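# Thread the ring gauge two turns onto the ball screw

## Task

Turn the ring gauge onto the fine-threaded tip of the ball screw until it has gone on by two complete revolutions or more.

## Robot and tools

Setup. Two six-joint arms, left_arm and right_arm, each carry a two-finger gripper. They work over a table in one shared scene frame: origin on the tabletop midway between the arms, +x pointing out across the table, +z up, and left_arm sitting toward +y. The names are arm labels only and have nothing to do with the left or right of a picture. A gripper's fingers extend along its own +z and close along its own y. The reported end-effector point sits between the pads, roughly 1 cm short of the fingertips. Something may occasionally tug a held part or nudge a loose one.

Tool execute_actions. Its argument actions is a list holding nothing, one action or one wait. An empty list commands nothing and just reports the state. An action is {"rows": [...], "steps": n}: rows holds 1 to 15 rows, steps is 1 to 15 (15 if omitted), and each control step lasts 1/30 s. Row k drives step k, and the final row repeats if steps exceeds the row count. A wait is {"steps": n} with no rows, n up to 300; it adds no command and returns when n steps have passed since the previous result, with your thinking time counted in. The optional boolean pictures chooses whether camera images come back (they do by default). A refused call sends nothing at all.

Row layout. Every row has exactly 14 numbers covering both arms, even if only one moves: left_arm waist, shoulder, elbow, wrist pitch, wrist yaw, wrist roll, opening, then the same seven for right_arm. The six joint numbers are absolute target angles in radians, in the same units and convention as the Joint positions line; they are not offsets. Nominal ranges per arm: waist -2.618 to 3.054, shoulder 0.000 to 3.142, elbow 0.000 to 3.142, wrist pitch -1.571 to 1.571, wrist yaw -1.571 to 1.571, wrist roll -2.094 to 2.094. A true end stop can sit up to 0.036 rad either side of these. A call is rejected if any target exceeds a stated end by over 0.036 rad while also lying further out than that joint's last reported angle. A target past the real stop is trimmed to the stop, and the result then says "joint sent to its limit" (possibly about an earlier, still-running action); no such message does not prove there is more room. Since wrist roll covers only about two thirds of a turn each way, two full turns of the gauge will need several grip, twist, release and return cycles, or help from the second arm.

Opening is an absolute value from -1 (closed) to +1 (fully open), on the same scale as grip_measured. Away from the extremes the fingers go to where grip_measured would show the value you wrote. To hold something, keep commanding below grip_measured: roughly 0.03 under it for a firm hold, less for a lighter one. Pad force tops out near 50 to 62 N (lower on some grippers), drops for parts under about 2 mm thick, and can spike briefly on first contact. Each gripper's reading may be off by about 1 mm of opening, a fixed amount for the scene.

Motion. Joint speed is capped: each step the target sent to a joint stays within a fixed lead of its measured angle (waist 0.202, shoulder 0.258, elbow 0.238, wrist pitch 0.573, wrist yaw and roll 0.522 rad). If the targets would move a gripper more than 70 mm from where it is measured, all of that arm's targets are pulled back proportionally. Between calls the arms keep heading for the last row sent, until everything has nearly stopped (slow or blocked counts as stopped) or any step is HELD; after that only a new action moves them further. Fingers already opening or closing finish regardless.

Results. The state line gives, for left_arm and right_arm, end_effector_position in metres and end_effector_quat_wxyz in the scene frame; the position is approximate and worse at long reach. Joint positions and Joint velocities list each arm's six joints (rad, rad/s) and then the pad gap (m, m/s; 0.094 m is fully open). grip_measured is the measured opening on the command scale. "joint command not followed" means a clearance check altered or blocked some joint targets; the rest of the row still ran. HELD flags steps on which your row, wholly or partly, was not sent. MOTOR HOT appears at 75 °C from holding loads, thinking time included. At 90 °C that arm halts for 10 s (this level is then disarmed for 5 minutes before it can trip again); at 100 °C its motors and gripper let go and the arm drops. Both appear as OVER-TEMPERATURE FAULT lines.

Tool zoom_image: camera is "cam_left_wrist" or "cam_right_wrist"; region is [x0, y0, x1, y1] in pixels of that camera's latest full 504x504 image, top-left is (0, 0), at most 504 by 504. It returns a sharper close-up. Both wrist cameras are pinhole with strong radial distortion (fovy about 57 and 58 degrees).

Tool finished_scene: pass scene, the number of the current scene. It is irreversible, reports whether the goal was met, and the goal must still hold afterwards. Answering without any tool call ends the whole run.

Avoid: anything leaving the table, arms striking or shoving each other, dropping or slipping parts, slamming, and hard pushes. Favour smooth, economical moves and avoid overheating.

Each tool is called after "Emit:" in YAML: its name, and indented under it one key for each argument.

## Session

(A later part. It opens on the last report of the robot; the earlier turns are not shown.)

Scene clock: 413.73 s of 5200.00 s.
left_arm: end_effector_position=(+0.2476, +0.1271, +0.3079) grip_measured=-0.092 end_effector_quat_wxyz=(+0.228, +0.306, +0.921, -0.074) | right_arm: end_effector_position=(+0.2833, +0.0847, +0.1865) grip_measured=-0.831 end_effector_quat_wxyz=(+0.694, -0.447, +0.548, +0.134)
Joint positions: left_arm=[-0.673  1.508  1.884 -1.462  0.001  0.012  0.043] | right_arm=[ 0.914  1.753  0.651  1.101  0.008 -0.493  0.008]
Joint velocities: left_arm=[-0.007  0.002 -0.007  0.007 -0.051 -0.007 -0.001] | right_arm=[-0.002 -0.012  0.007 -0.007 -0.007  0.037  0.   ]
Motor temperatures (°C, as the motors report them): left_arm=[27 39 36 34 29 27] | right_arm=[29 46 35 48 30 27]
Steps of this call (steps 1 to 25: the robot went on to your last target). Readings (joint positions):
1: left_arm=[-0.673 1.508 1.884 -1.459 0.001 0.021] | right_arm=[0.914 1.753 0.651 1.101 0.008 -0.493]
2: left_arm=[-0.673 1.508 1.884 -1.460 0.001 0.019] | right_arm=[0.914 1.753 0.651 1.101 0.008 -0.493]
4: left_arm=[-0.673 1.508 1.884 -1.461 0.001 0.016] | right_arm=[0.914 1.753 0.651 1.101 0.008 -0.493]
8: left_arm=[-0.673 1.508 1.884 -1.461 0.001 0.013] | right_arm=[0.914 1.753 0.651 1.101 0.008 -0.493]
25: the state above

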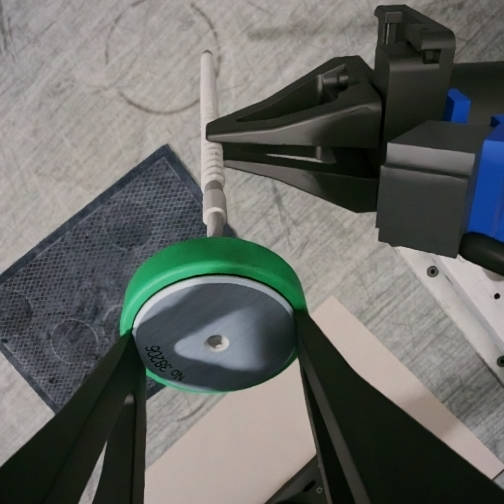

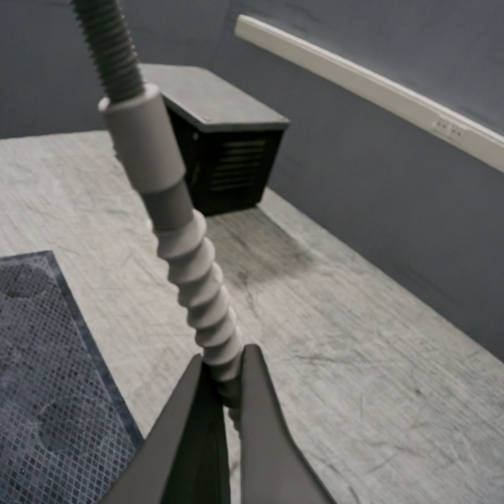

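Emit:
execute_actions:
  actions:
    - {"rows":[[-0.68,1.493,1.95,-1.475,0,0.2,-0.11,0.91,1.727,0.64,1.128,0,-0.5,-0.87],[-0.68,1.496,1.98,-1.50,0,0.3,-0.11,0.91,1.727,0.64,1.128,0,-0.5,-0.87],[-0.68,1.499,2.01,-1.525,0,0.3,-0.11,0.91,1.727,0.64,1.128,0,-0.5,-0.87],[-0.68,1.502,2.04,-1.55,0,0.2,-0.11,0.91,1.727,0.64,1.128,0,-0.5,-0.87],[-0.68,1.503,2.06,-1.565,0,0.1,-0.11,0.91,1.727,0.64,1.128,0,-0.5,-0.87],[-0.68,1.503,2.06,-1.565,0,0,-0.11,0.91,1.727,0.64,1.128,0,-0.5,-0.87]],"steps":15}

Emit:
execute_actions:
  actions:
    - {"steps":20}

Emit:
zoom_image:
  camera: "cam_left_wrist"
  region: [150,100,290,280]

Scene clock: 424.27 s of 5200.00 s.
left_arm: end_effector_position=(+0.2358, +0.1357, +0.3395) grip_measured=-0.092 end_effector_quat_wxyz=(+0.244, +0.311, +0.915, -0.077) | right_arm: end_effector_position=(+0.2833, +0.0847, +0.1865) grip_measured=-0.831 end_effector_quat_wxyz=(+0.694, -0.447, +0.548, +0.134)
Joint positions: left_arm=[-0.673  1.512  2.029 -1.571  0.001  0.025  0.043] | right_arm=[ 0.914  1.753  0.651  1.101  0.008 -0.493  0.008]
Joint velocities: left_arm=[-0.007  0.007  0.002 -0.007  0.037 -0.066 -0.001] | right_arm=[-0.002  0.002 -0.012 -0.037  0.037 -0.022  0.   ]
Motor temperatures (°C, as the motors report them): left_arm=[27 39 37 34 29 27] | right_arm=[29 46 35 48 30 27]
Steps of this call (steps 1 to 15: the robot went on to your last target; steps 16 to 90: nothing new was sent; then 7.03 s passed at rest; steps 91 to 105: all 15 steps of this action). Readings (joint positions):
91: left_arm=[-0.673 1.508 1.888 -1.466 0.001 0.041] | right_arm=[0.914 1.753 0.651 1.101 0.008 -0.493]
92: left_arm=[-0.673 1.510 1.898 -1.475 0.001 0.087] | right_arm=[0.914 1.753 0.651 1.101 0.008 -0.493]
94: left_arm=[-0.673 1.513 1.942 -1.507 0.001 0.144] | right_arm=[0.914 1.753 0.651 1.101 0.008 -0.493]
98: left_arm=[-0.673 1.512 2.023 -1.543 0.001 0.079] | right_arm=[0.914 1.753 0.651 1.101 0.008 -0.493]
105: the state above

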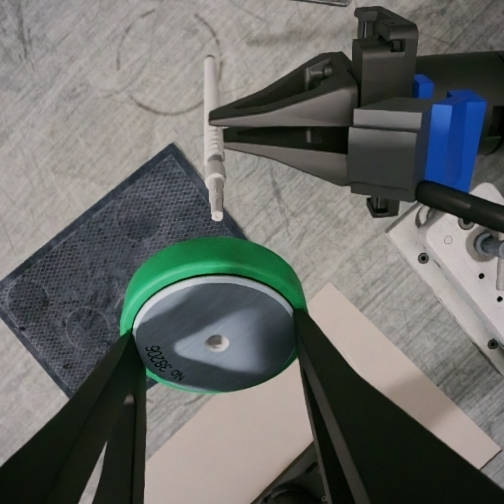

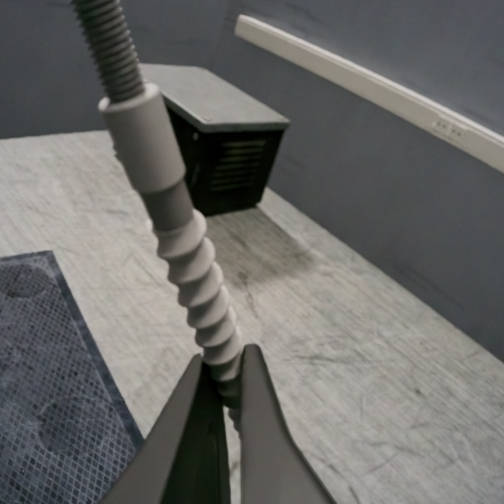

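Scene clock: 424.93 s of 5200.00 s.
left_arm: end_effector_position=(+0.2357, +0.1358, +0.3395) grip_measured=-0.092 end_effector_quat_wxyz=(+0.243, +0.305, +0.917, -0.078) | right_arm: end_effector_position=(+0.2833, +0.0847, +0.1865) grip_measured=-0.831 end_effector_quat_wxyz=(+0.694, -0.447, +0.548, +0.134)
Joint positions: left_arm=[-0.673  1.512  2.029 -1.571  0.001  0.012  0.043] | right_arm=[ 0.914  1.753  0.651  1.101  0.008 -0.493  0.008]
Joint velocities: left_arm=[-0.022 -0.007  0.002  0.007 -0.081 -0.037 -0.   ] | right_arm=[-0.002 -0.007  0.012 -0.007 -0.037  0.037  0.   ]
Motor temperatures (°C, as the motors report them): left_arm=[27 39 37 34 29 27] | right_arm=[29 46 35 48 30 27]
Steps of this call (steps 1 to 20: the robot went on to your last target). Readings (joint positions):
1: left_arm=[-0.673 1.512 2.029 -1.571 0.001 0.023] | right_arm=[0.914 1.753 0.651 1.101 0.008 -0.493]
2: left_arm=[-0.673 1.512 2.029 -1.571 0.001 0.020] | right_arm=[0.914 1.753 0.651 1.101 0.008 -0.493]
4: left_arm=[-0.673 1.512 2.029 -1.571 0.001 0.017] | right_arm=[0.914 1.753 0.651 1.101 0.008 -0.493]
8: left_arm=[-0.673 1.512 2.029 -1.571 0.001 0.013] | right_arm=[0.914 1.753 0.651 1.101 0.008 -0.493]
20: the state above

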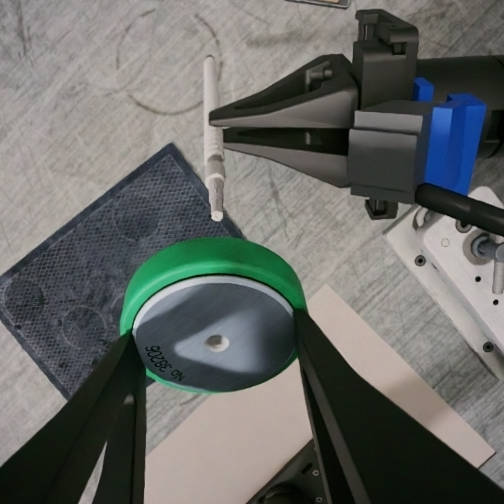

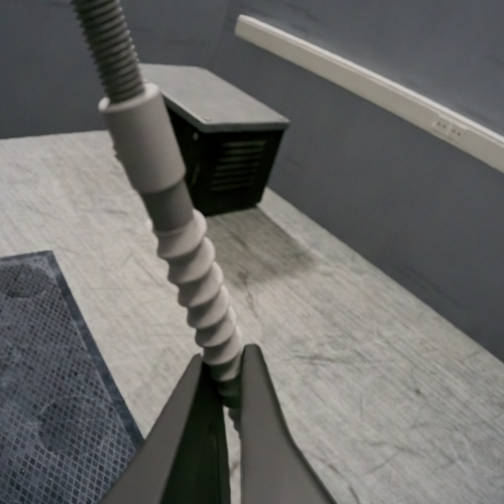

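Region (150, 100, 290, 280) of cam_left_wrist's 504x504 image, scaled by 2.800, with more detail than that image has.

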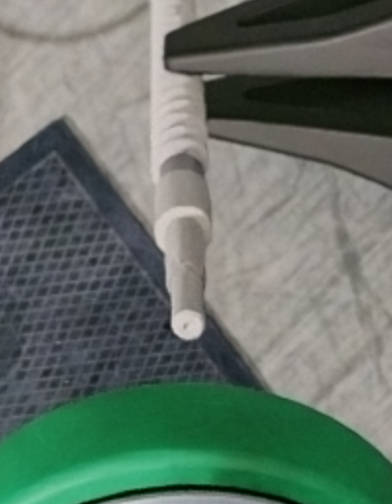

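Emit:
execute_actions:
  actions:
    - {"rows":[[-0.685,1.5,2.03,-1.55,0,0.2,-0.11,0.91,1.727,0.64,1.128,0,-0.5,-0.87],[-0.69,1.498,2.0,-1.54,0,0.4,-0.11,0.91,1.727,0.64,1.128,0,-0.5,-0.87],[-0.69,1.496,1.98,-1.53,0,0.6,-0.11,0.91,1.727,0.64,1.128,0,-0.5,-0.87],[-0.69,1.494,1.96,-1.52,0,0.8,-0.11,0.91,1.727,0.64,1.128,0,-0.5,-0.87],[-0.69,1.492,1.945,-1.51,0,1.0,-0.11,0.91,1.727,0.64,1.128,0,-0.5,-0.87],[-0.69,1.492,1.935,-1.5,0,1.2,-0.11,0.91,1.727,0.64,1.128,0,-0.5,-0.87],[-0.69,1.492,1.935,-1.5,0,1.4,-0.11,0.91,1.727,0.64,1.128,0,-0.5,-0.87],[-0.69,1.492,1.935,-1.5,0,1.571,-0.11,0.91,1.727,0.64,1.128,0,-0.5,-0.87]],"steps":15}

Emit:
execute_actions:
  actions:
    - {"steps":25}

Scene clock: 436.90 s of 5200.00 s.
left_arm: end_effector_position=(+0.2366, +0.1317, +0.3163) grip_measured=-0.092 end_effector_quat_wxyz=(+0.217, +0.809, +0.541, +0.077) | right_arm: end_effector_position=(+0.2833, +0.0847, +0.1865) grip_measured=-0.831 end_effector_quat_wxyz=(+0.694, -0.447, +0.548, +0.134)
Joint positions: left_arm=[-0.683  1.512  1.94  -1.535  0.     1.322  0.043] | right_arm=[ 0.914  1.753  0.651  1.101  0.008 -0.493  0.008]
Joint velocities: left_arm=[-0.002  0.007  0.002  0.11  -0.051  1.648 -0.001] | right_arm=[-0.007  0.002 -0.002  0.037 -0.095  0.007  0.001]
Motor temperatures (°C, as the motors report them): left_arm=[27 38 36 34 29 27] | right_arm=[29 46 35 48 30 27]
Steps of this call (steps 1 to 15: the robot went on to your last target; steps 16 to 90: nothing new was sent; then 8.47 s passed at rest; steps 91 to 105: all 15 steps of this action). Readings (joint positions):
91: left_arm=[-0.673 1.512 2.029 -1.571 0.001 0.041] | right_arm=[0.914 1.753 0.651 1.101 0.008 -0.493]
92: left_arm=[-0.675 1.512 2.027 -1.570 0.000 0.103] | right_arm=[0.914 1.753 0.651 1.101 0.008 -0.493]
94: left_arm=[-0.679 1.512 2.008 -1.563 0.000 0.293] | right_arm=[0.914 1.753 0.651 1.101 0.008 -0.493]
98: left_arm=[-0.683 1.512 1.947 -1.546 0.000 0.692] | right_arm=[0.914 1.753 0.651 1.101 0.008 -0.493]
105: the state above

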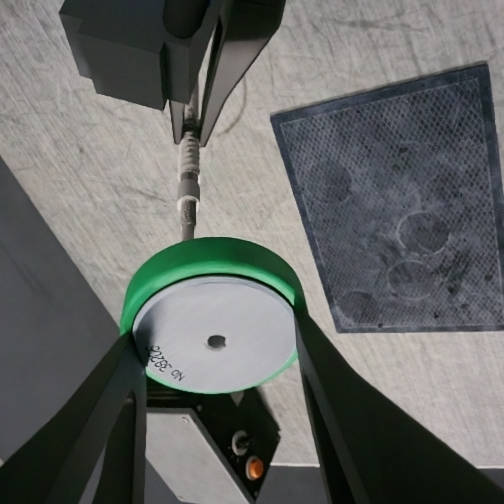

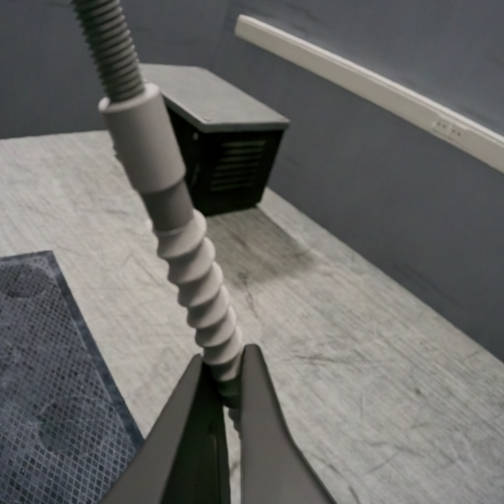

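Scene clock: 437.73 s of 5200.00 s.
left_arm: end_effector_position=(+0.2379, +0.1308, +0.3172) grip_measured=-0.092 end_effector_quat_wxyz=(+0.209, +0.867, +0.440, +0.104) | right_arm: end_effector_position=(+0.2833, +0.0847, +0.1865) grip_measured=-0.831 end_effector_quat_wxyz=(+0.694, -0.447, +0.548, +0.134)
Joint positions: left_arm=[-0.683  1.512  1.94  -1.528  0.     1.562  0.043] | right_arm=[ 0.914  1.753  0.651  1.101  0.008 -0.493  0.008]
Joint velocities: left_arm=[-0.002 -0.007 -0.022 -0.037  0.022  0.007  0.001] | right_arm=[-0.007 -0.002 -0.002  0.037 -0.066 -0.066  0.001]
Motor temperatures (°C, as the motors report them): left_arm=[27 38 36 34 29 27] | right_arm=[29 46 35 48 30 27]
Steps of this call (steps 1 to 25: the robot went on to your last target). Readings (joint positions):
1: left_arm=[-0.683 1.512 1.940 -1.533 0.000 1.370] | right_arm=[0.914 1.753 0.651 1.101 0.008 -0.493]
2: left_arm=[-0.683 1.512 1.940 -1.533 0.000 1.409] | right_arm=[0.914 1.753 0.651 1.101 0.008 -0.493]
4: left_arm=[-0.683 1.512 1.940 -1.531 0.000 1.465] | right_arm=[0.914 1.753 0.651 1.101 0.008 -0.493]
8: left_arm=[-0.683 1.512 1.940 -1.529 0.000 1.523] | right_arm=[0.914 1.753 0.651 1.101 0.008 -0.493]
25: the state above

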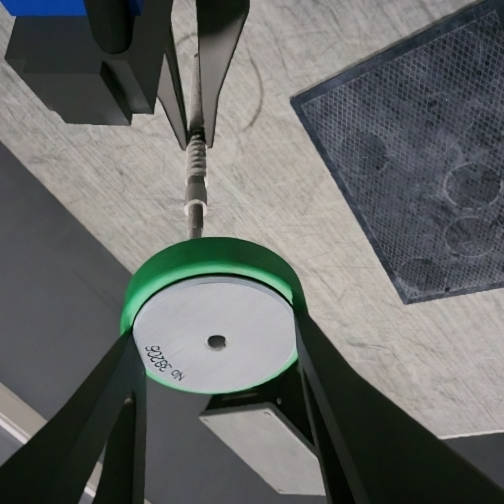

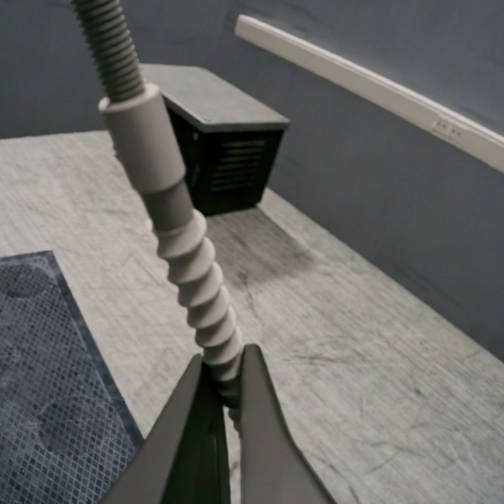

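Emit:
execute_actions:
  actions:
    - {"rows":[[-0.69,1.492,1.92,-1.49,0,1.45,-0.11,0.91,1.727,0.64,1.128,0,-0.5,-0.87],[-0.69,1.492,1.90,-1.47,0,1.3,-0.11,0.91,1.727,0.64,1.128,0,-0.5,-0.87],[-0.69,1.492,1.88,-1.45,0,1.2,-0.11,0.91,1.727,0.64,1.128,0,-0.5,-0.87],[-0.69,1.492,1.86,-1.435,0,1.1,-0.11,0.91,1.727,0.64,1.128,0,-0.5,-0.87],[-0.69,1.492,1.845,-1.42,0,1.2,-0.11,0.91,1.727,0.64,1.128,0,-0.5,-0.87],[-0.69,1.492,1.835,-1.41,0,1.3,-0.11,0.91,1.727,0.64,1.128,0,-0.5,-0.87],[-0.69,1.492,1.83,-1.406,0,1.45,-0.11,0.91,1.727,0.64,1.128,0,-0.5,-0.87],[-0.69,1.492,1.83,-1.406,0,1.571,-0.11,0.91,1.727,0.64,1.128,0,-0.5,-0.87]],"steps":15}

Emit:
execute_actions:
  actions:
    - {"steps":15}

Scene clock: 449.77 s of 5200.00 s.
left_arm: end_effector_position=(+0.2467, +0.1244, +0.2947) grip_measured=-0.092 end_effector_quat_wxyz=(+0.205, +0.860, +0.456, +0.098) | right_arm: end_effector_position=(+0.2833, +0.0847, +0.1865) grip_measured=-0.831 end_effector_quat_wxyz=(+0.694, -0.447, +0.548, +0.134)
Joint positions: left_arm=[-0.683  1.509  1.836 -1.44  -0.001  1.527  0.043] | right_arm=[ 0.914  1.753  0.651  1.101  0.008 -0.493  0.008]
Joint velocities: left_arm=[-0.007 -0.002  0.017  0.051  0.081  0.256 -0.   ] | right_arm=[-0.012 -0.002 -0.002 -0.007  0.022  0.022  0.   ]
Motor temperatures (°C, as the motors report them): left_arm=[27 38 34 34 29 27] | right_arm=[29 47 35 48 30 27]
Steps of this call (steps 1 to 15: the robot went on to your last target; steps 16 to 90: nothing new was sent; then 8.53 s passed at rest; steps 91 to 105: all 15 steps of this action). Readings (joint positions):
91: left_arm=[-0.683 1.512 1.940 -1.527 -0.000 1.547] | right_arm=[0.914 1.753 0.651 1.101 0.008 -0.493]
92: left_arm=[-0.683 1.511 1.935 -1.522 -0.000 1.505] | right_arm=[0.914 1.753 0.651 1.101 0.008 -0.493]
94: left_arm=[-0.683 1.509 1.910 -1.501 -0.000 1.386] | right_arm=[0.914 1.753 0.651 1.101 0.008 -0.493]
98: left_arm=[-0.683 1.509 1.846 -1.463 -0.001 1.391] | right_arm=[0.914 1.753 0.651 1.101 0.008 -0.493]
105: the state above

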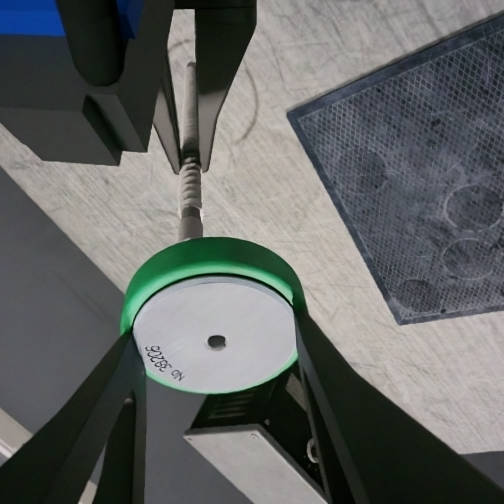

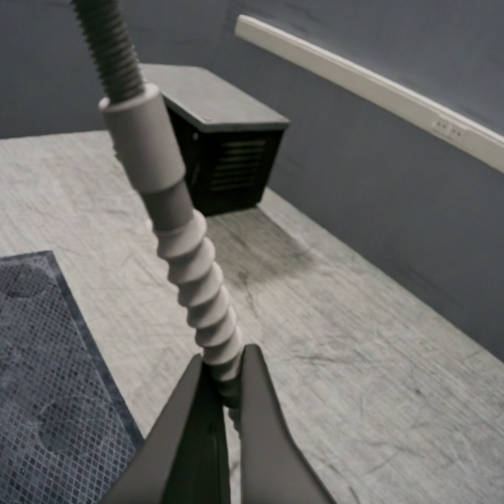

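Scene clock: 450.27 s of 5200.00 s.
left_arm: end_effector_position=(+0.2480, +0.1235, +0.2954) grip_measured=-0.092 end_effector_quat_wxyz=(+0.206, +0.867, +0.441, +0.103) | right_arm: end_effector_position=(+0.2833, +0.0847, +0.1865) grip_measured=-0.831 end_effector_quat_wxyz=(+0.694, -0.447, +0.548, +0.134)
Joint positions: left_arm=[-0.683  1.509  1.836 -1.434 -0.001  1.561  0.043] | right_arm=[ 0.914  1.753  0.651  1.101  0.008 -0.493  0.008]
Joint velocities: left_arm=[ 0.007  0.017 -0.002 -0.007 -0.022 -0.007 -0.   ] | right_arm=[0.012 0.012 0.007 0.022 0.037 0.022 0.   ]
Motor temperatures (°C, as the motors report them): left_arm=[27 38 34 34 29 27] | right_arm=[29 47 35 48 30 27]
Steps of this call (steps 1 to 15: the robot went on to your last target). Readings (joint positions):
1: left_arm=[-0.683 1.509 1.836 -1.439 -0.001 1.534] | right_arm=[0.914 1.753 0.651 1.101 0.008 -0.493]
2: left_arm=[-0.683 1.509 1.836 -1.437 -0.001 1.540] | right_arm=[0.914 1.753 0.651 1.101 0.008 -0.493]
4: left_arm=[-0.683 1.509 1.836 -1.436 -0.001 1.548] | right_arm=[0.914 1.753 0.651 1.101 0.008 -0.493]
8: left_arm=[-0.683 1.509 1.836 -1.434 -0.001 1.557] | right_arm=[0.914 1.753 0.651 1.101 0.008 -0.493]
15: the state above

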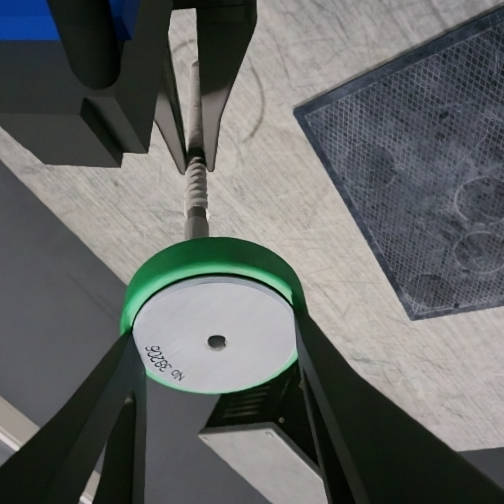

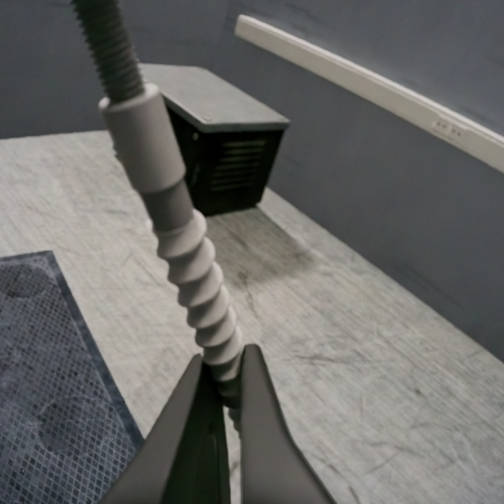

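Emit:
execute_actions:
  actions:
    - {"rows":[[-0.69,1.492,1.83,-1.40,0,1.45,-0.11,0.91,1.727,0.64,1.128,0,-0.5,-0.87],[-0.69,1.492,1.83,-1.395,0,1.3,-0.11,0.91,1.727,0.64,1.128,0,-0.5,-0.87],[-0.69,1.492,1.83,-1.39,0,1.2,-0.11,0.91,1.727,0.64,1.128,0,-0.5,-0.87],[-0.69,1.492,1.83,-1.385,0,1.2,-0.11,0.91,1.727,0.64,1.128,0,-0.5,-0.87],[-0.69,1.492,1.83,-1.38,0,1.3,-0.11,0.91,1.727,0.64,1.128,0,-0.5,-0.87],[-0.69,1.492,1.83,-1.38,0,1.45,-0.11,0.91,1.727,0.64,1.128,0,-0.5,-0.87],[-0.69,1.492,1.83,-1.38,0,1.571,-0.11,0.91,1.727,0.64,1.128,0,-0.5,-0.87]],"steps":15}

Emit:
execute_actions:
  actions:
    - {"steps":15}

Scene clock: 459.33 s of 5200.00 s.
left_arm: end_effector_position=(+0.2522, +0.1204, +0.2981) grip_measured=-0.092 end_effector_quat_wxyz=(+0.217, +0.860, +0.449, +0.105) | right_arm: end_effector_position=(+0.2833, +0.0847, +0.1865) grip_measured=-0.831 end_effector_quat_wxyz=(+0.694, -0.447, +0.548, +0.134)
Joint positions: left_arm=[-0.683  1.509  1.836 -1.41  -0.001  1.539  0.043] | right_arm=[ 0.914  1.753  0.651  1.101  0.008 -0.493  0.008]
Joint velocities: left_arm=[-0.002 -0.012  0.017 -0.007 -0.066  0.154 -0.   ] | right_arm=[-0.017  0.007  0.007 -0.051  0.051  0.007 -0.001]
Motor temperatures (°C, as the motors report them): left_arm=[27 38 34 34 29 27] | right_arm=[29 47 35 48 30 27]
Steps of this call (steps 1 to 15: the robot went on to your last target; steps 16 to 90: nothing new was sent; then 5.57 s passed at rest; steps 91 to 105: all 15 steps of this action). Readings (joint positions):
91: left_arm=[-0.683 1.509 1.836 -1.433 -0.001 1.547] | right_arm=[0.914 1.753 0.651 1.101 0.008 -0.493]
92: left_arm=[-0.683 1.509 1.836 -1.432 -0.001 1.505] | right_arm=[0.914 1.753 0.651 1.101 0.008 -0.493]
94: left_arm=[-0.683 1.509 1.836 -1.428 -0.001 1.403] | right_arm=[0.914 1.753 0.651 1.101 0.008 -0.493]
98: left_arm=[-0.683 1.509 1.836 -1.415 -0.001 1.448] | right_arm=[0.914 1.753 0.651 1.101 0.008 -0.493]
105: the state above

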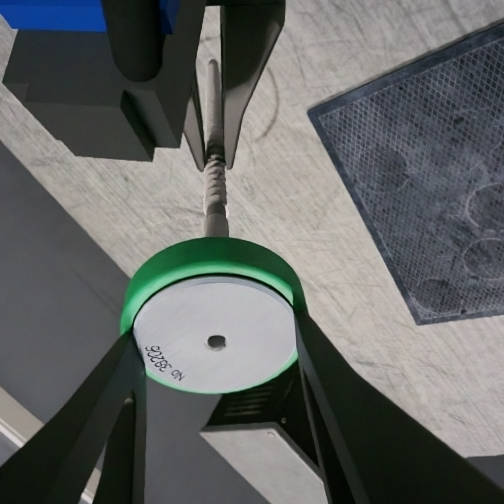

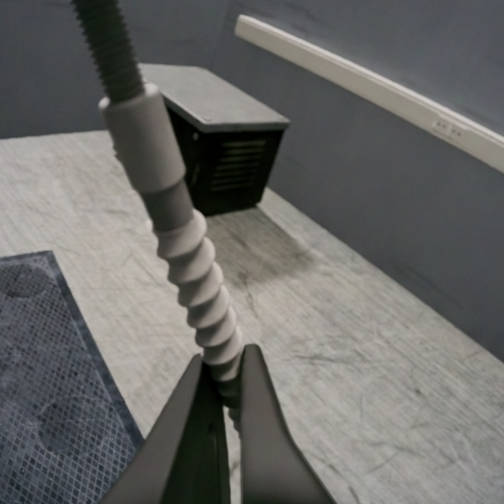

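Scene clock: 459.83 s of 5200.00 s.
left_arm: end_effector_position=(+0.2524, +0.1202, +0.2983) grip_measured=-0.092 end_effector_quat_wxyz=(+0.217, +0.865, +0.439, +0.108) | right_arm: end_effector_position=(+0.2833, +0.0847, +0.1865) grip_measured=-0.831 end_effector_quat_wxyz=(+0.694, -0.447, +0.548, +0.134)
Joint positions: left_arm=[-0.683  1.509  1.836 -1.409 -0.001  1.562  0.043] | right_arm=[ 0.914  1.753  0.651  1.101  0.008 -0.493  0.008]
Joint velocities: left_arm=[ 0.012 -0.012 -0.002  0.037 -0.037 -0.037 -0.001] | right_arm=[-0.002 -0.007  0.007 -0.007  0.081  0.007  0.   ]
Motor temperatures (°C, as the motors report them): left_arm=[27 38 34 34 29 27] | right_arm=[29 47 35 48 30 27]
Steps of this call (steps 1 to 15: the robot went on to your last target). Readings (joint positions):
1: left_arm=[-0.683 1.509 1.836 -1.410 -0.001 1.544] | right_arm=[0.914 1.753 0.651 1.101 0.008 -0.493]
2: left_arm=[-0.683 1.509 1.836 -1.410 -0.001 1.548] | right_arm=[0.914 1.753 0.651 1.101 0.008 -0.493]
4: left_arm=[-0.683 1.509 1.836 -1.409 -0.001 1.553] | right_arm=[0.914 1.753 0.651 1.101 0.008 -0.493]
8: left_arm=[-0.683 1.509 1.836 -1.409 -0.001 1.559] | right_arm=[0.914 1.753 0.651 1.101 0.008 -0.493]
15: the state above

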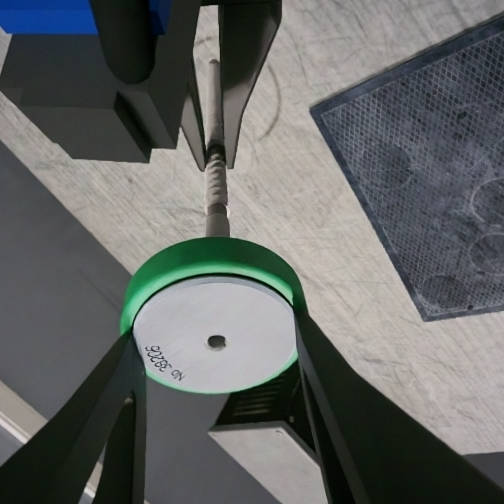

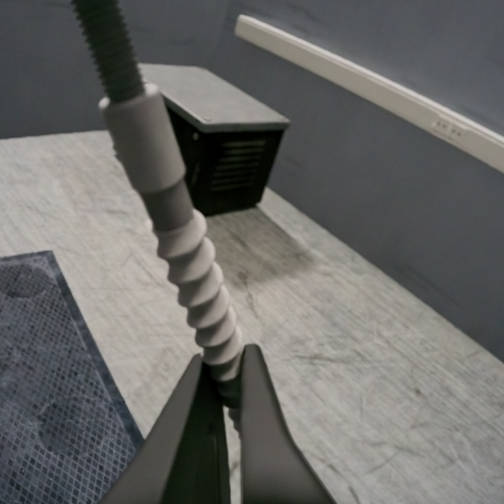

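Emit:
zoom_image:
  camera: "cam_left_wrist"
  region: [150,40,290,250]

Region (150, 40, 290, 250) of cam_left_wrist's 504x504 image, scaled by 2.400, with more detail than that image has.

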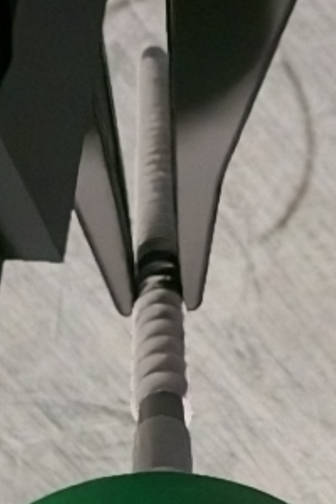

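Emit:
execute_actions:
  actions:
    - {"rows":[[-0.69,1.492,1.83,-1.39,0,1.4,-0.11,0.91,1.727,0.64,1.128,0,-0.5,-0.87],[-0.69,1.492,1.83,-1.392,0,1.2,-0.11,0.91,1.727,0.64,1.128,0,-0.5,-0.87],[-0.69,1.492,1.83,-1.39,0,1.0,-0.11,0.91,1.727,0.64,1.128,0,-0.5,-0.87],[-0.69,1.492,1.83,-1.39,0,0.8,-0.11,0.91,1.727,0.64,1.128,0,-0.5,-0.87],[-0.69,1.492,1.83,-1.39,0,0.6,-0.11,0.91,1.727,0.64,1.128,0,-0.5,-0.87],[-0.69,1.492,1.83,-1.39,0,0.4,-0.11,0.91,1.727,0.64,1.128,0,-0.5,-0.87],[-0.69,1.492,1.83,-1.39,0,0.2,-0.11,0.91,1.727,0.64,1.128,0,-0.5,-0.87],[-0.69,1.492,1.83,-1.39,0,0,-0.11,0.91,1.727,0.64,1.128,0,-0.5,-0.87]],"steps":15}

Emit:
execute_actions:
  actions:
    - {"steps":20}

Emit:
zoom_image:
  camera: "cam_left_wrist"
  region: [150,40,290,250]

Scene clock: 470.40 s of 5200.00 s.
left_arm: end_effector_position=(+0.2524, +0.1203, +0.2983) grip_measured=-0.092 end_effector_quat_wxyz=(+0.238, +0.424, +0.873, -0.045) | right_arm: end_effector_position=(+0.2833, +0.0847, +0.1865) grip_measured=-0.831 end_effector_quat_wxyz=(+0.694, -0.447, +0.548, +0.134)
Joint positions: left_arm=[-0.683  1.509  1.836 -1.409 -0.001  0.265  0.043] | right_arm=[ 0.914  1.753  0.651  1.101  0.008 -0.493  0.008]
Joint velocities: left_arm=[-0.002 -0.012  0.022  0.037 -0.007 -1.678 -0.001] | right_arm=[-0.012  0.012 -0.017 -0.007  0.022  0.007  0.001]
Motor temperatures (°C, as the motors report them): left_arm=[27 38 34 35 29 27] | right_arm=[29 47 35 48 30 27]
Steps of this call (steps 1 to 15: the robot went on to your last target; steps 16 to 90: nothing new was sent; then 7.07 s passed at rest; steps 91 to 105: all 15 steps of this action). Readings (joint positions):
91: left_arm=[-0.683 1.509 1.836 -1.409 -0.001 1.539] | right_arm=[0.914 1.753 0.651 1.101 0.008 -0.493]
92: left_arm=[-0.683 1.509 1.836 -1.409 -0.001 1.481] | right_arm=[0.914 1.753 0.651 1.101 0.008 -0.493]
94: left_arm=[-0.683 1.509 1.836 -1.409 -0.001 1.297] | right_arm=[0.914 1.753 0.651 1.101 0.008 -0.493]
98: left_arm=[-0.683 1.509 1.836 -1.409 -0.001 0.901] | right_arm=[0.914 1.753 0.651 1.101 0.008 -0.493]
105: the state above

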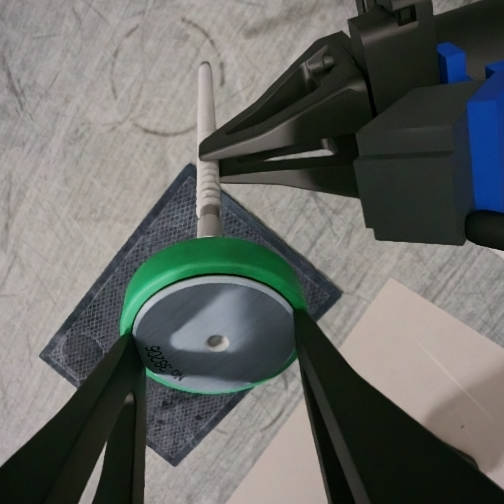

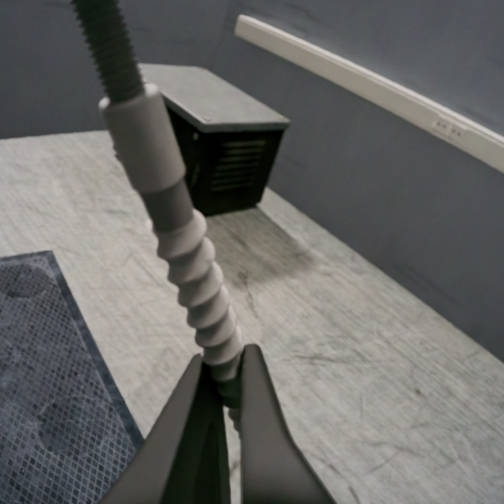

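Scene clock: 471.07 s of 5200.00 s.
left_arm: end_effector_position=(+0.2524, +0.1203, +0.2983) grip_measured=-0.092 end_effector_quat_wxyz=(+0.231, +0.312, +0.919, -0.074) | right_arm: end_effector_position=(+0.2833, +0.0847, +0.1865) grip_measured=-0.831 end_effector_quat_wxyz=(+0.694, -0.447, +0.548, +0.134)
Joint positions: left_arm=[-0.683  1.509  1.836 -1.409 -0.001  0.015  0.043] | right_arm=[ 0.914  1.753  0.651  1.101  0.008 -0.493  0.008]
Joint velocities: left_arm=[-0.007  0.002 -0.022 -0.066 -0.066 -0.037  0.   ] | right_arm=[ 0.002  0.012 -0.002  0.037  0.081 -0.095  0.   ]
Motor temperatures (°C, as the motors report them): left_arm=[27 38 34 35 29 27] | right_arm=[29 47 35 48 30 27]
Steps of this call (steps 1 to 20: the robot went on to your last target). Readings (joint positions):
1: left_arm=[-0.683 1.509 1.836 -1.409 -0.001 0.214] | right_arm=[0.914 1.753 0.651 1.101 0.008 -0.493]
2: left_arm=[-0.683 1.509 1.836 -1.409 -0.001 0.173] | right_arm=[0.914 1.753 0.651 1.101 0.008 -0.493]
4: left_arm=[-0.683 1.509 1.836 -1.409 -0.001 0.115] | right_arm=[0.914 1.753 0.651 1.101 0.008 -0.493]
8: left_arm=[-0.683 1.509 1.836 -1.409 -0.001 0.053] | right_arm=[0.914 1.753 0.651 1.101 0.008 -0.493]
20: the state above

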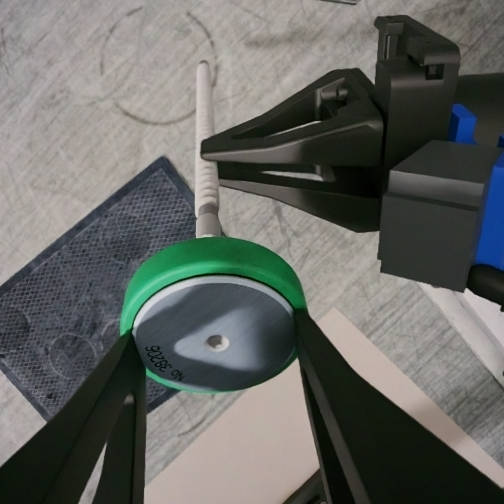

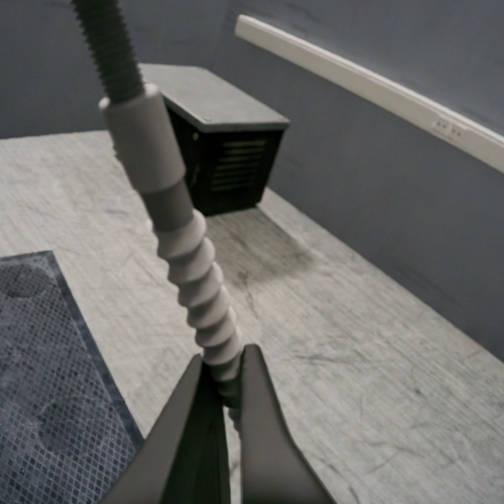

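Region (150, 40, 290, 250) of cam_left_wrist's 504x504 image, scaled by 2.400, with more detail than that image has.

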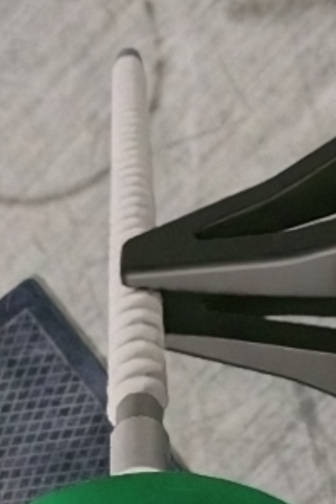

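Emit:
execute_actions:
  actions:
    - {"rows":[[-0.685,1.492,1.83,-1.395,0,-0.2,-0.11,0.91,1.727,0.64,1.128,0,-0.5,-0.87],[-0.68,1.492,1.83,-1.4,0,-0.4,-0.11,0.91,1.727,0.64,1.128,0,-0.5,-0.87],[-0.677,1.492,1.83,-1.4,0,-0.6,-0.11,0.91,1.727,0.64,1.128,0,-0.5,-0.87],[-0.674,1.492,1.83,-1.4,0,-0.8,-0.11,0.91,1.727,0.64,1.128,0,-0.5,-0.87],[-0.671,1.492,1.83,-1.4,0,-1.0,-0.11,0.91,1.727,0.64,1.128,0,-0.5,-0.87],[-0.671,1.492,1.83,-1.4,0,-1.2,-0.11,0.91,1.727,0.64,1.128,0,-0.5,-0.87],[-0.671,1.492,1.83,-1.4,0,-1.4,-0.11,0.91,1.727,0.64,1.128,0,-0.5,-0.87],[-0.671,1.492,1.83,-1.4,0,-1.571,-0.11,0.91,1.727,0.64,1.128,0,-0.5,-0.87]],"steps":15}

Emit:
execute_actions:
  actions:
    - {"steps":20}

Emit:
zoom_image:
  camera: "cam_left_wrist"
  region: [150,40,290,250]

Scene clock: 478.10 s of 5200.00 s.
left_arm: end_effector_position=(+0.2529, +0.1216, +0.2980) grip_measured=-0.092 end_effector_quat_wxyz=(+0.136, -0.324, +0.915, -0.200) | right_arm: end_effector_position=(+0.2833, +0.0847, +0.1865) grip_measured=-0.831 end_effector_quat_wxyz=(+0.694, -0.447, +0.548, +0.134)
Joint positions: left_arm=[-0.678  1.509  1.836 -1.411 -0.001 -1.315  0.043] | right_arm=[ 0.914  1.753  0.651  1.101  0.008 -0.493  0.008]
Joint velocities: left_arm=[ 0.022  0.002  0.002 -0.066 -0.022 -1.692  0.002] | right_arm=[-0.002 -0.027 -0.002  0.022 -0.095  0.051  0.001]
Motor temperatures (°C, as the motors report them): left_arm=[27 38 34 35 29 27] | right_arm=[29 47 35 49 30 27]
Steps of this call (steps 1 to 15: the robot went on to your last target; steps 16 to 90: nothing new was sent; then 3.53 s passed at rest; steps 91 to 105: all 15 steps of this action). Readings (joint positions):
91: left_arm=[-0.683 1.509 1.836 -1.409 -0.001 -0.021] | right_arm=[0.914 1.753 0.651 1.101 0.008 -0.493]
92: left_arm=[-0.683 1.509 1.836 -1.409 -0.001 -0.088] | right_arm=[0.914 1.753 0.651 1.101 0.008 -0.493]
94: left_arm=[-0.683 1.509 1.836 -1.410 -0.001 -0.281] | right_arm=[0.914 1.753 0.651 1.101 0.008 -0.493]
98: left_arm=[-0.679 1.509 1.836 -1.411 -0.001 -0.679] | right_arm=[0.914 1.753 0.651 1.101 0.008 -0.493]
105: the state above

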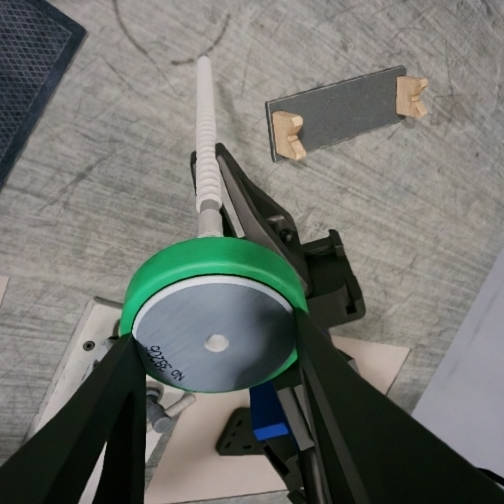

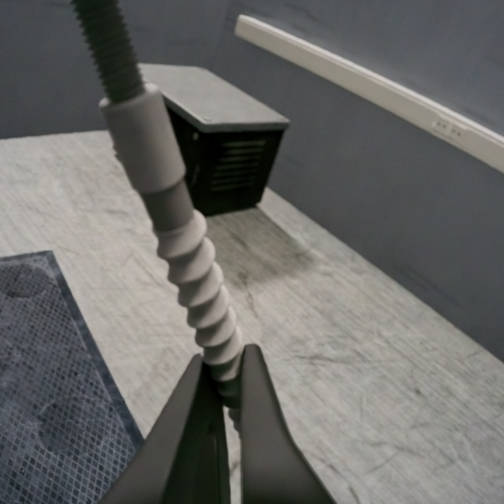

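Scene clock: 478.77 s of 5200.00 s.
left_arm: end_effector_position=(+0.2528, +0.1215, +0.2980) grip_measured=-0.092 end_effector_quat_wxyz=(+0.110, -0.433, +0.868, -0.215) | right_arm: end_effector_position=(+0.2833, +0.0847, +0.1865) grip_measured=-0.831 end_effector_quat_wxyz=(+0.694, -0.447, +0.548, +0.134)
Joint positions: left_arm=[-0.678  1.509  1.836 -1.411 -0.    -1.561  0.043] | right_arm=[ 0.914  1.753  0.651  1.101  0.008 -0.493  0.008]
Joint velocities: left_arm=[-0.017 -0.007  0.007 -0.007  0.022 -0.037  0.001] | right_arm=[ 0.002 -0.007  0.002  0.007  0.051 -0.007  0.   ]
Motor temperatures (°C, as the motors report them): left_arm=[27 38 34 35 29 27] | right_arm=[29 47 35 49 30 27]
Steps of this call (steps 1 to 20: the robot went on to your last target). Readings (joint positions):
1: left_arm=[-0.678 1.509 1.836 -1.411 -0.001 -1.365] | right_arm=[0.914 1.753 0.651 1.101 0.008 -0.493]
2: left_arm=[-0.678 1.509 1.836 -1.411 -0.001 -1.405] | right_arm=[0.914 1.753 0.651 1.101 0.008 -0.493]
4: left_arm=[-0.678 1.509 1.836 -1.411 -0.001 -1.463] | right_arm=[0.914 1.753 0.651 1.101 0.008 -0.493]
8: left_arm=[-0.678 1.509 1.836 -1.411 -0.001 -1.522] | right_arm=[0.914 1.753 0.651 1.101 0.008 -0.493]
20: the state above

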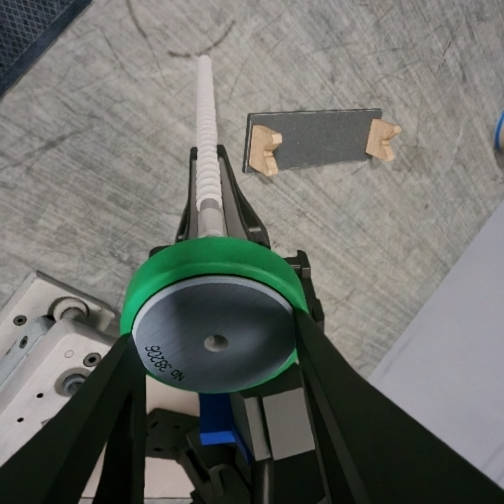

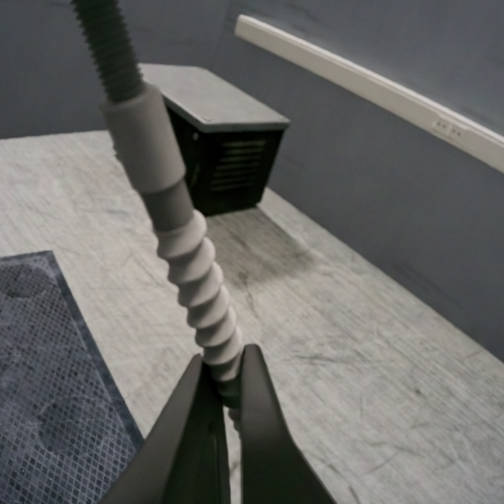

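Region (150, 40, 290, 250) of cam_left_wrist's 504x504 image, scaled by 2.400, with more detail than that image has.

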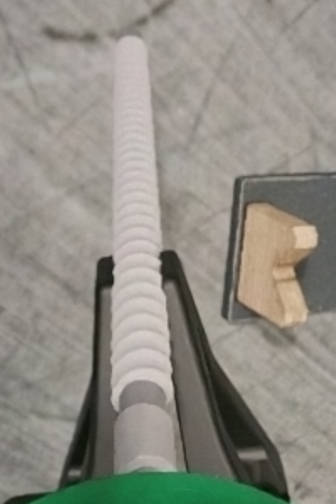

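Emit:
execute_actions:
  actions:
    - {"rows":[[-0.675,1.492,1.83,-1.405,0,-1.4,-0.11,0.91,1.727,0.64,1.128,0,-0.5,-0.87],[-0.675,1.492,1.83,-1.406,0,-1.2,-0.11,0.91,1.727,0.64,1.128,0,-0.5,-0.87],[-0.675,1.492,1.83,-1.407,0,-1.0,-0.11,0.91,1.727,0.64,1.128,0,-0.5,-0.87],[-0.675,1.492,1.83,-1.407,0,-0.8,-0.11,0.91,1.727,0.64,1.128,0,-0.5,-0.87],[-0.675,1.492,1.83,-1.407,0,-0.6,-0.11,0.91,1.727,0.64,1.128,0,-0.5,-0.87],[-0.675,1.492,1.83,-1.407,0,-0.4,-0.11,0.91,1.727,0.64,1.128,0,-0.5,-0.87],[-0.675,1.492,1.83,-1.407,0,-0.2,-0.11,0.91,1.727,0.64,1.128,0,-0.5,-0.87],[-0.675,1.492,1.83,-1.407,0,0,-0.11,0.91,1.727,0.64,1.128,0,-0.5,-0.87]],"steps":15}

Emit:
execute_actions:
  actions:
    - {"steps":20}

Emit:
zoom_image:
  camera: "cam_left_wrist"
  region: [150,40,290,250]

Scene clock: 486.30 s of 5200.00 s.
left_arm: end_effector_position=(+0.2516, +0.1223, +0.2973) grip_measured=-0.092 end_effector_quat_wxyz=(+0.214, +0.179, +0.955, -0.104) | right_arm: end_effector_position=(+0.2833, +0.0847, +0.1865) grip_measured=-0.831 end_effector_quat_wxyz=(+0.694, -0.447, +0.548, +0.134)
Joint positions: left_arm=[-0.678  1.509  1.836 -1.417  0.    -0.264  0.043] | right_arm=[ 0.914  1.753  0.651  1.101  0.008 -0.493  0.008]
Joint velocities: left_arm=[ 0.007 -0.002 -0.007  0.007 -0.081  1.736 -0.   ] | right_arm=[-0.002 -0.027 -0.027  0.022 -0.007 -0.022  0.   ]
Motor temperatures (°C, as the motors report them): left_arm=[27 38 34 35 29 27] | right_arm=[29 47 35 49 30 27]
Steps of this call (steps 1 to 15: the robot went on to your last target; steps 16 to 90: nothing new was sent; then 4.03 s passed at rest; steps 91 to 105: all 15 steps of this action). Readings (joint positions):
91: left_arm=[-0.678 1.509 1.836 -1.411 -0.000 -1.539] | right_arm=[0.914 1.753 0.651 1.101 0.008 -0.493]
92: left_arm=[-0.678 1.509 1.836 -1.412 -0.000 -1.481] | right_arm=[0.914 1.753 0.651 1.101 0.008 -0.493]
94: left_arm=[-0.678 1.509 1.836 -1.414 0.000 -1.297] | right_arm=[0.914 1.753 0.651 1.101 0.008 -0.493]
98: left_arm=[-0.678 1.509 1.836 -1.415 0.000 -0.901] | right_arm=[0.914 1.753 0.651 1.101 0.008 -0.493]
105: the state above

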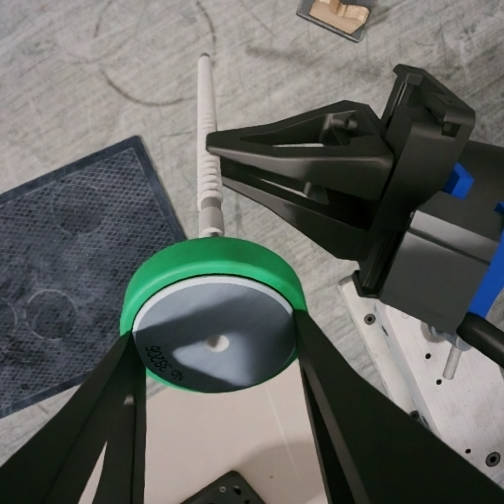

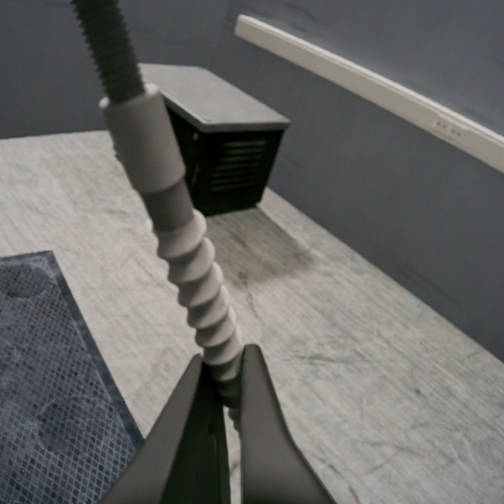

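Scene clock: 486.97 s of 5200.00 s.
left_arm: end_effector_position=(+0.2514, +0.1225, +0.2972) grip_measured=-0.092 end_effector_quat_wxyz=(+0.225, +0.297, +0.925, -0.076) | right_arm: end_effector_position=(+0.2833, +0.0847, +0.1865) grip_measured=-0.831 end_effector_quat_wxyz=(+0.694, -0.447, +0.548, +0.134)
Joint positions: left_arm=[-0.678  1.509  1.836 -1.418  0.    -0.013  0.043] | right_arm=[ 0.914  1.753  0.651  1.101  0.008 -0.493  0.008]
Joint velocities: left_arm=[ 0.017  0.002  0.012 -0.051 -0.037  0.007 -0.001] | right_arm=[-0.002 -0.027 -0.002 -0.007  0.007  0.007  0.001]
Motor temperatures (°C, as the motors report them): left_arm=[27 38 34 35 29 27] | right_arm=[29 47 35 49 30 27]
Steps of this call (steps 1 to 20: the robot went on to your last target). Readings (joint positions):
1: left_arm=[-0.678 1.509 1.836 -1.417 0.000 -0.213] | right_arm=[0.914 1.753 0.651 1.101 0.008 -0.493]
2: left_arm=[-0.678 1.509 1.836 -1.418 0.000 -0.172] | right_arm=[0.914 1.753 0.651 1.101 0.008 -0.493]
4: left_arm=[-0.678 1.509 1.836 -1.418 0.000 -0.114] | right_arm=[0.914 1.753 0.651 1.101 0.008 -0.493]
8: left_arm=[-0.678 1.509 1.836 -1.418 0.000 -0.053] | right_arm=[0.914 1.753 0.651 1.101 0.008 -0.493]
20: the state above

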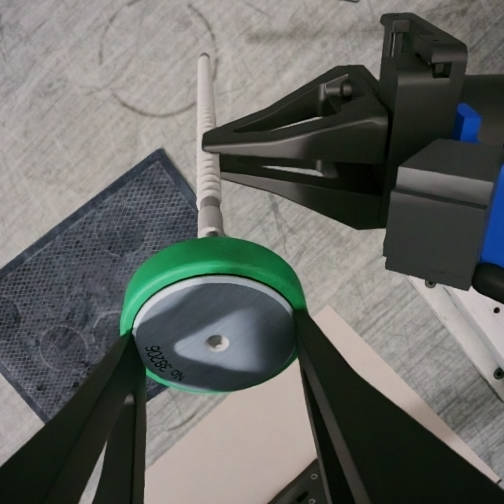

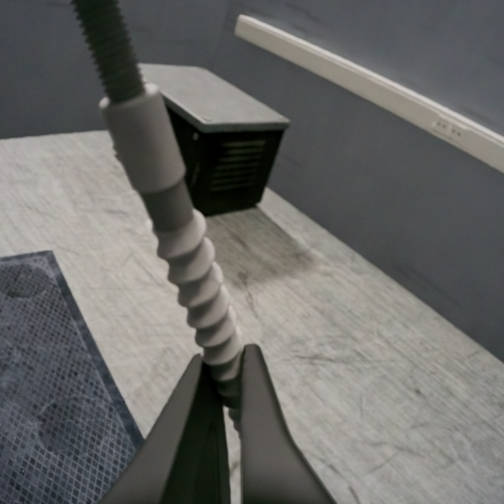

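Region (150, 40, 290, 250) of cam_left_wrist's 504x504 image, scaled by 2.400, with more detail than that image has.

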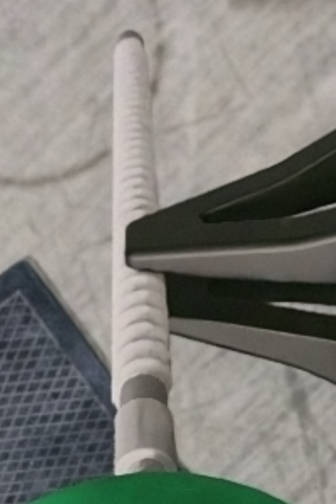

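Emit:
execute_actions:
  actions:
    - {"rows":[[-0.672,1.492,1.83,-1.4,0,0.1,-0.11,0.91,1.727,0.64,1.128,0,-0.5,-0.87],[-0.669,1.492,1.83,-1.4,0,0.2,-0.11,0.91,1.727,0.64,1.128,0,-0.5,-0.87],[-0.666,1.492,1.83,-1.4,0,0.1,-0.11,0.91,1.727,0.64,1.128,0,-0.5,-0.87],[-0.664,1.492,1.83,-1.4,0,0,-0.11,0.91,1.727,0.64,1.128,0,-0.5,-0.87]],"steps":15}

Emit:
zoom_image:
  camera: "cam_left_wrist"
  region: [150,40,290,250]

Scene clock: 491.77 s of 5200.00 s.
left_arm: end_effector_position=(+0.2527, +0.1244, +0.2971) grip_measured=-0.092 end_effector_quat_wxyz=(+0.226, +0.307, +0.922, -0.072) | right_arm: end_effector_position=(+0.2833, +0.0847, +0.1865) grip_measured=-0.831 end_effector_quat_wxyz=(+0.694, -0.447, +0.548, +0.134)
Joint positions: left_arm=[-0.672  1.509  1.836 -1.419  0.     0.015  0.043] | right_arm=[ 0.914  1.753  0.651  1.101  0.008 -0.493  0.008]
Joint velocities: left_arm=[ 0.017 -0.002  0.002  0.007  0.007 -0.066  0.001] | right_arm=[ 0.012 -0.017 -0.012  0.051  0.007 -0.022 -0.   ]
Motor temperatures (°C, as the motors report them): left_arm=[27 38 34 35 29 27] | right_arm=[29 47 35 49 30 27]
Steps of this call (steps 1 to 15: the robot went on to your last target; steps 16 to 90: nothing new was sent; then 1.30 s passed at rest; steps 91 to 105: all 15 steps of this action). Readings (joint positions):
91: left_arm=[-0.678 1.509 1.836 -1.419 0.000 0.006] | right_arm=[0.914 1.753 0.651 1.101 0.008 -0.493]
92: left_arm=[-0.678 1.509 1.836 -1.419 0.000 0.039] | right_arm=[0.914 1.753 0.651 1.101 0.008 -0.493]
94: left_arm=[-0.677 1.509 1.836 -1.419 0.000 0.048] | right_arm=[0.914 1.753 0.651 1.101 0.008 -0.493]
98: left_arm=[-0.672 1.509 1.836 -1.419 0.000 0.026] | right_arm=[0.914 1.753 0.651 1.101 0.008 -0.493]
105: the state above

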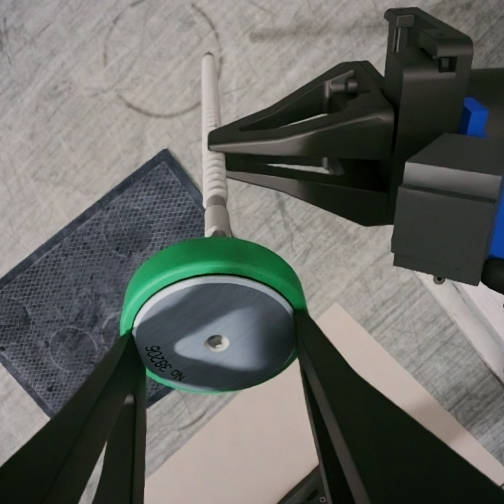

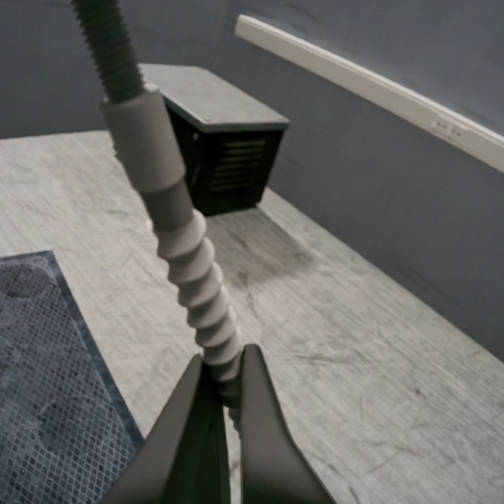

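Region (150, 40, 290, 250) of cam_left_wrist's 504x504 image, scaled by 2.400, with more detail than that image has.

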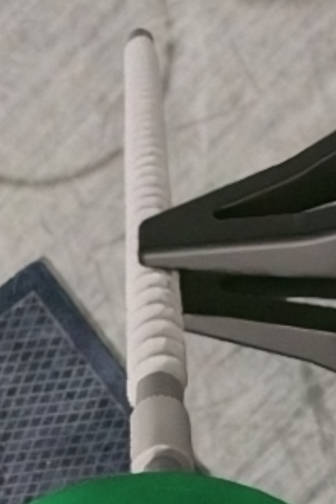

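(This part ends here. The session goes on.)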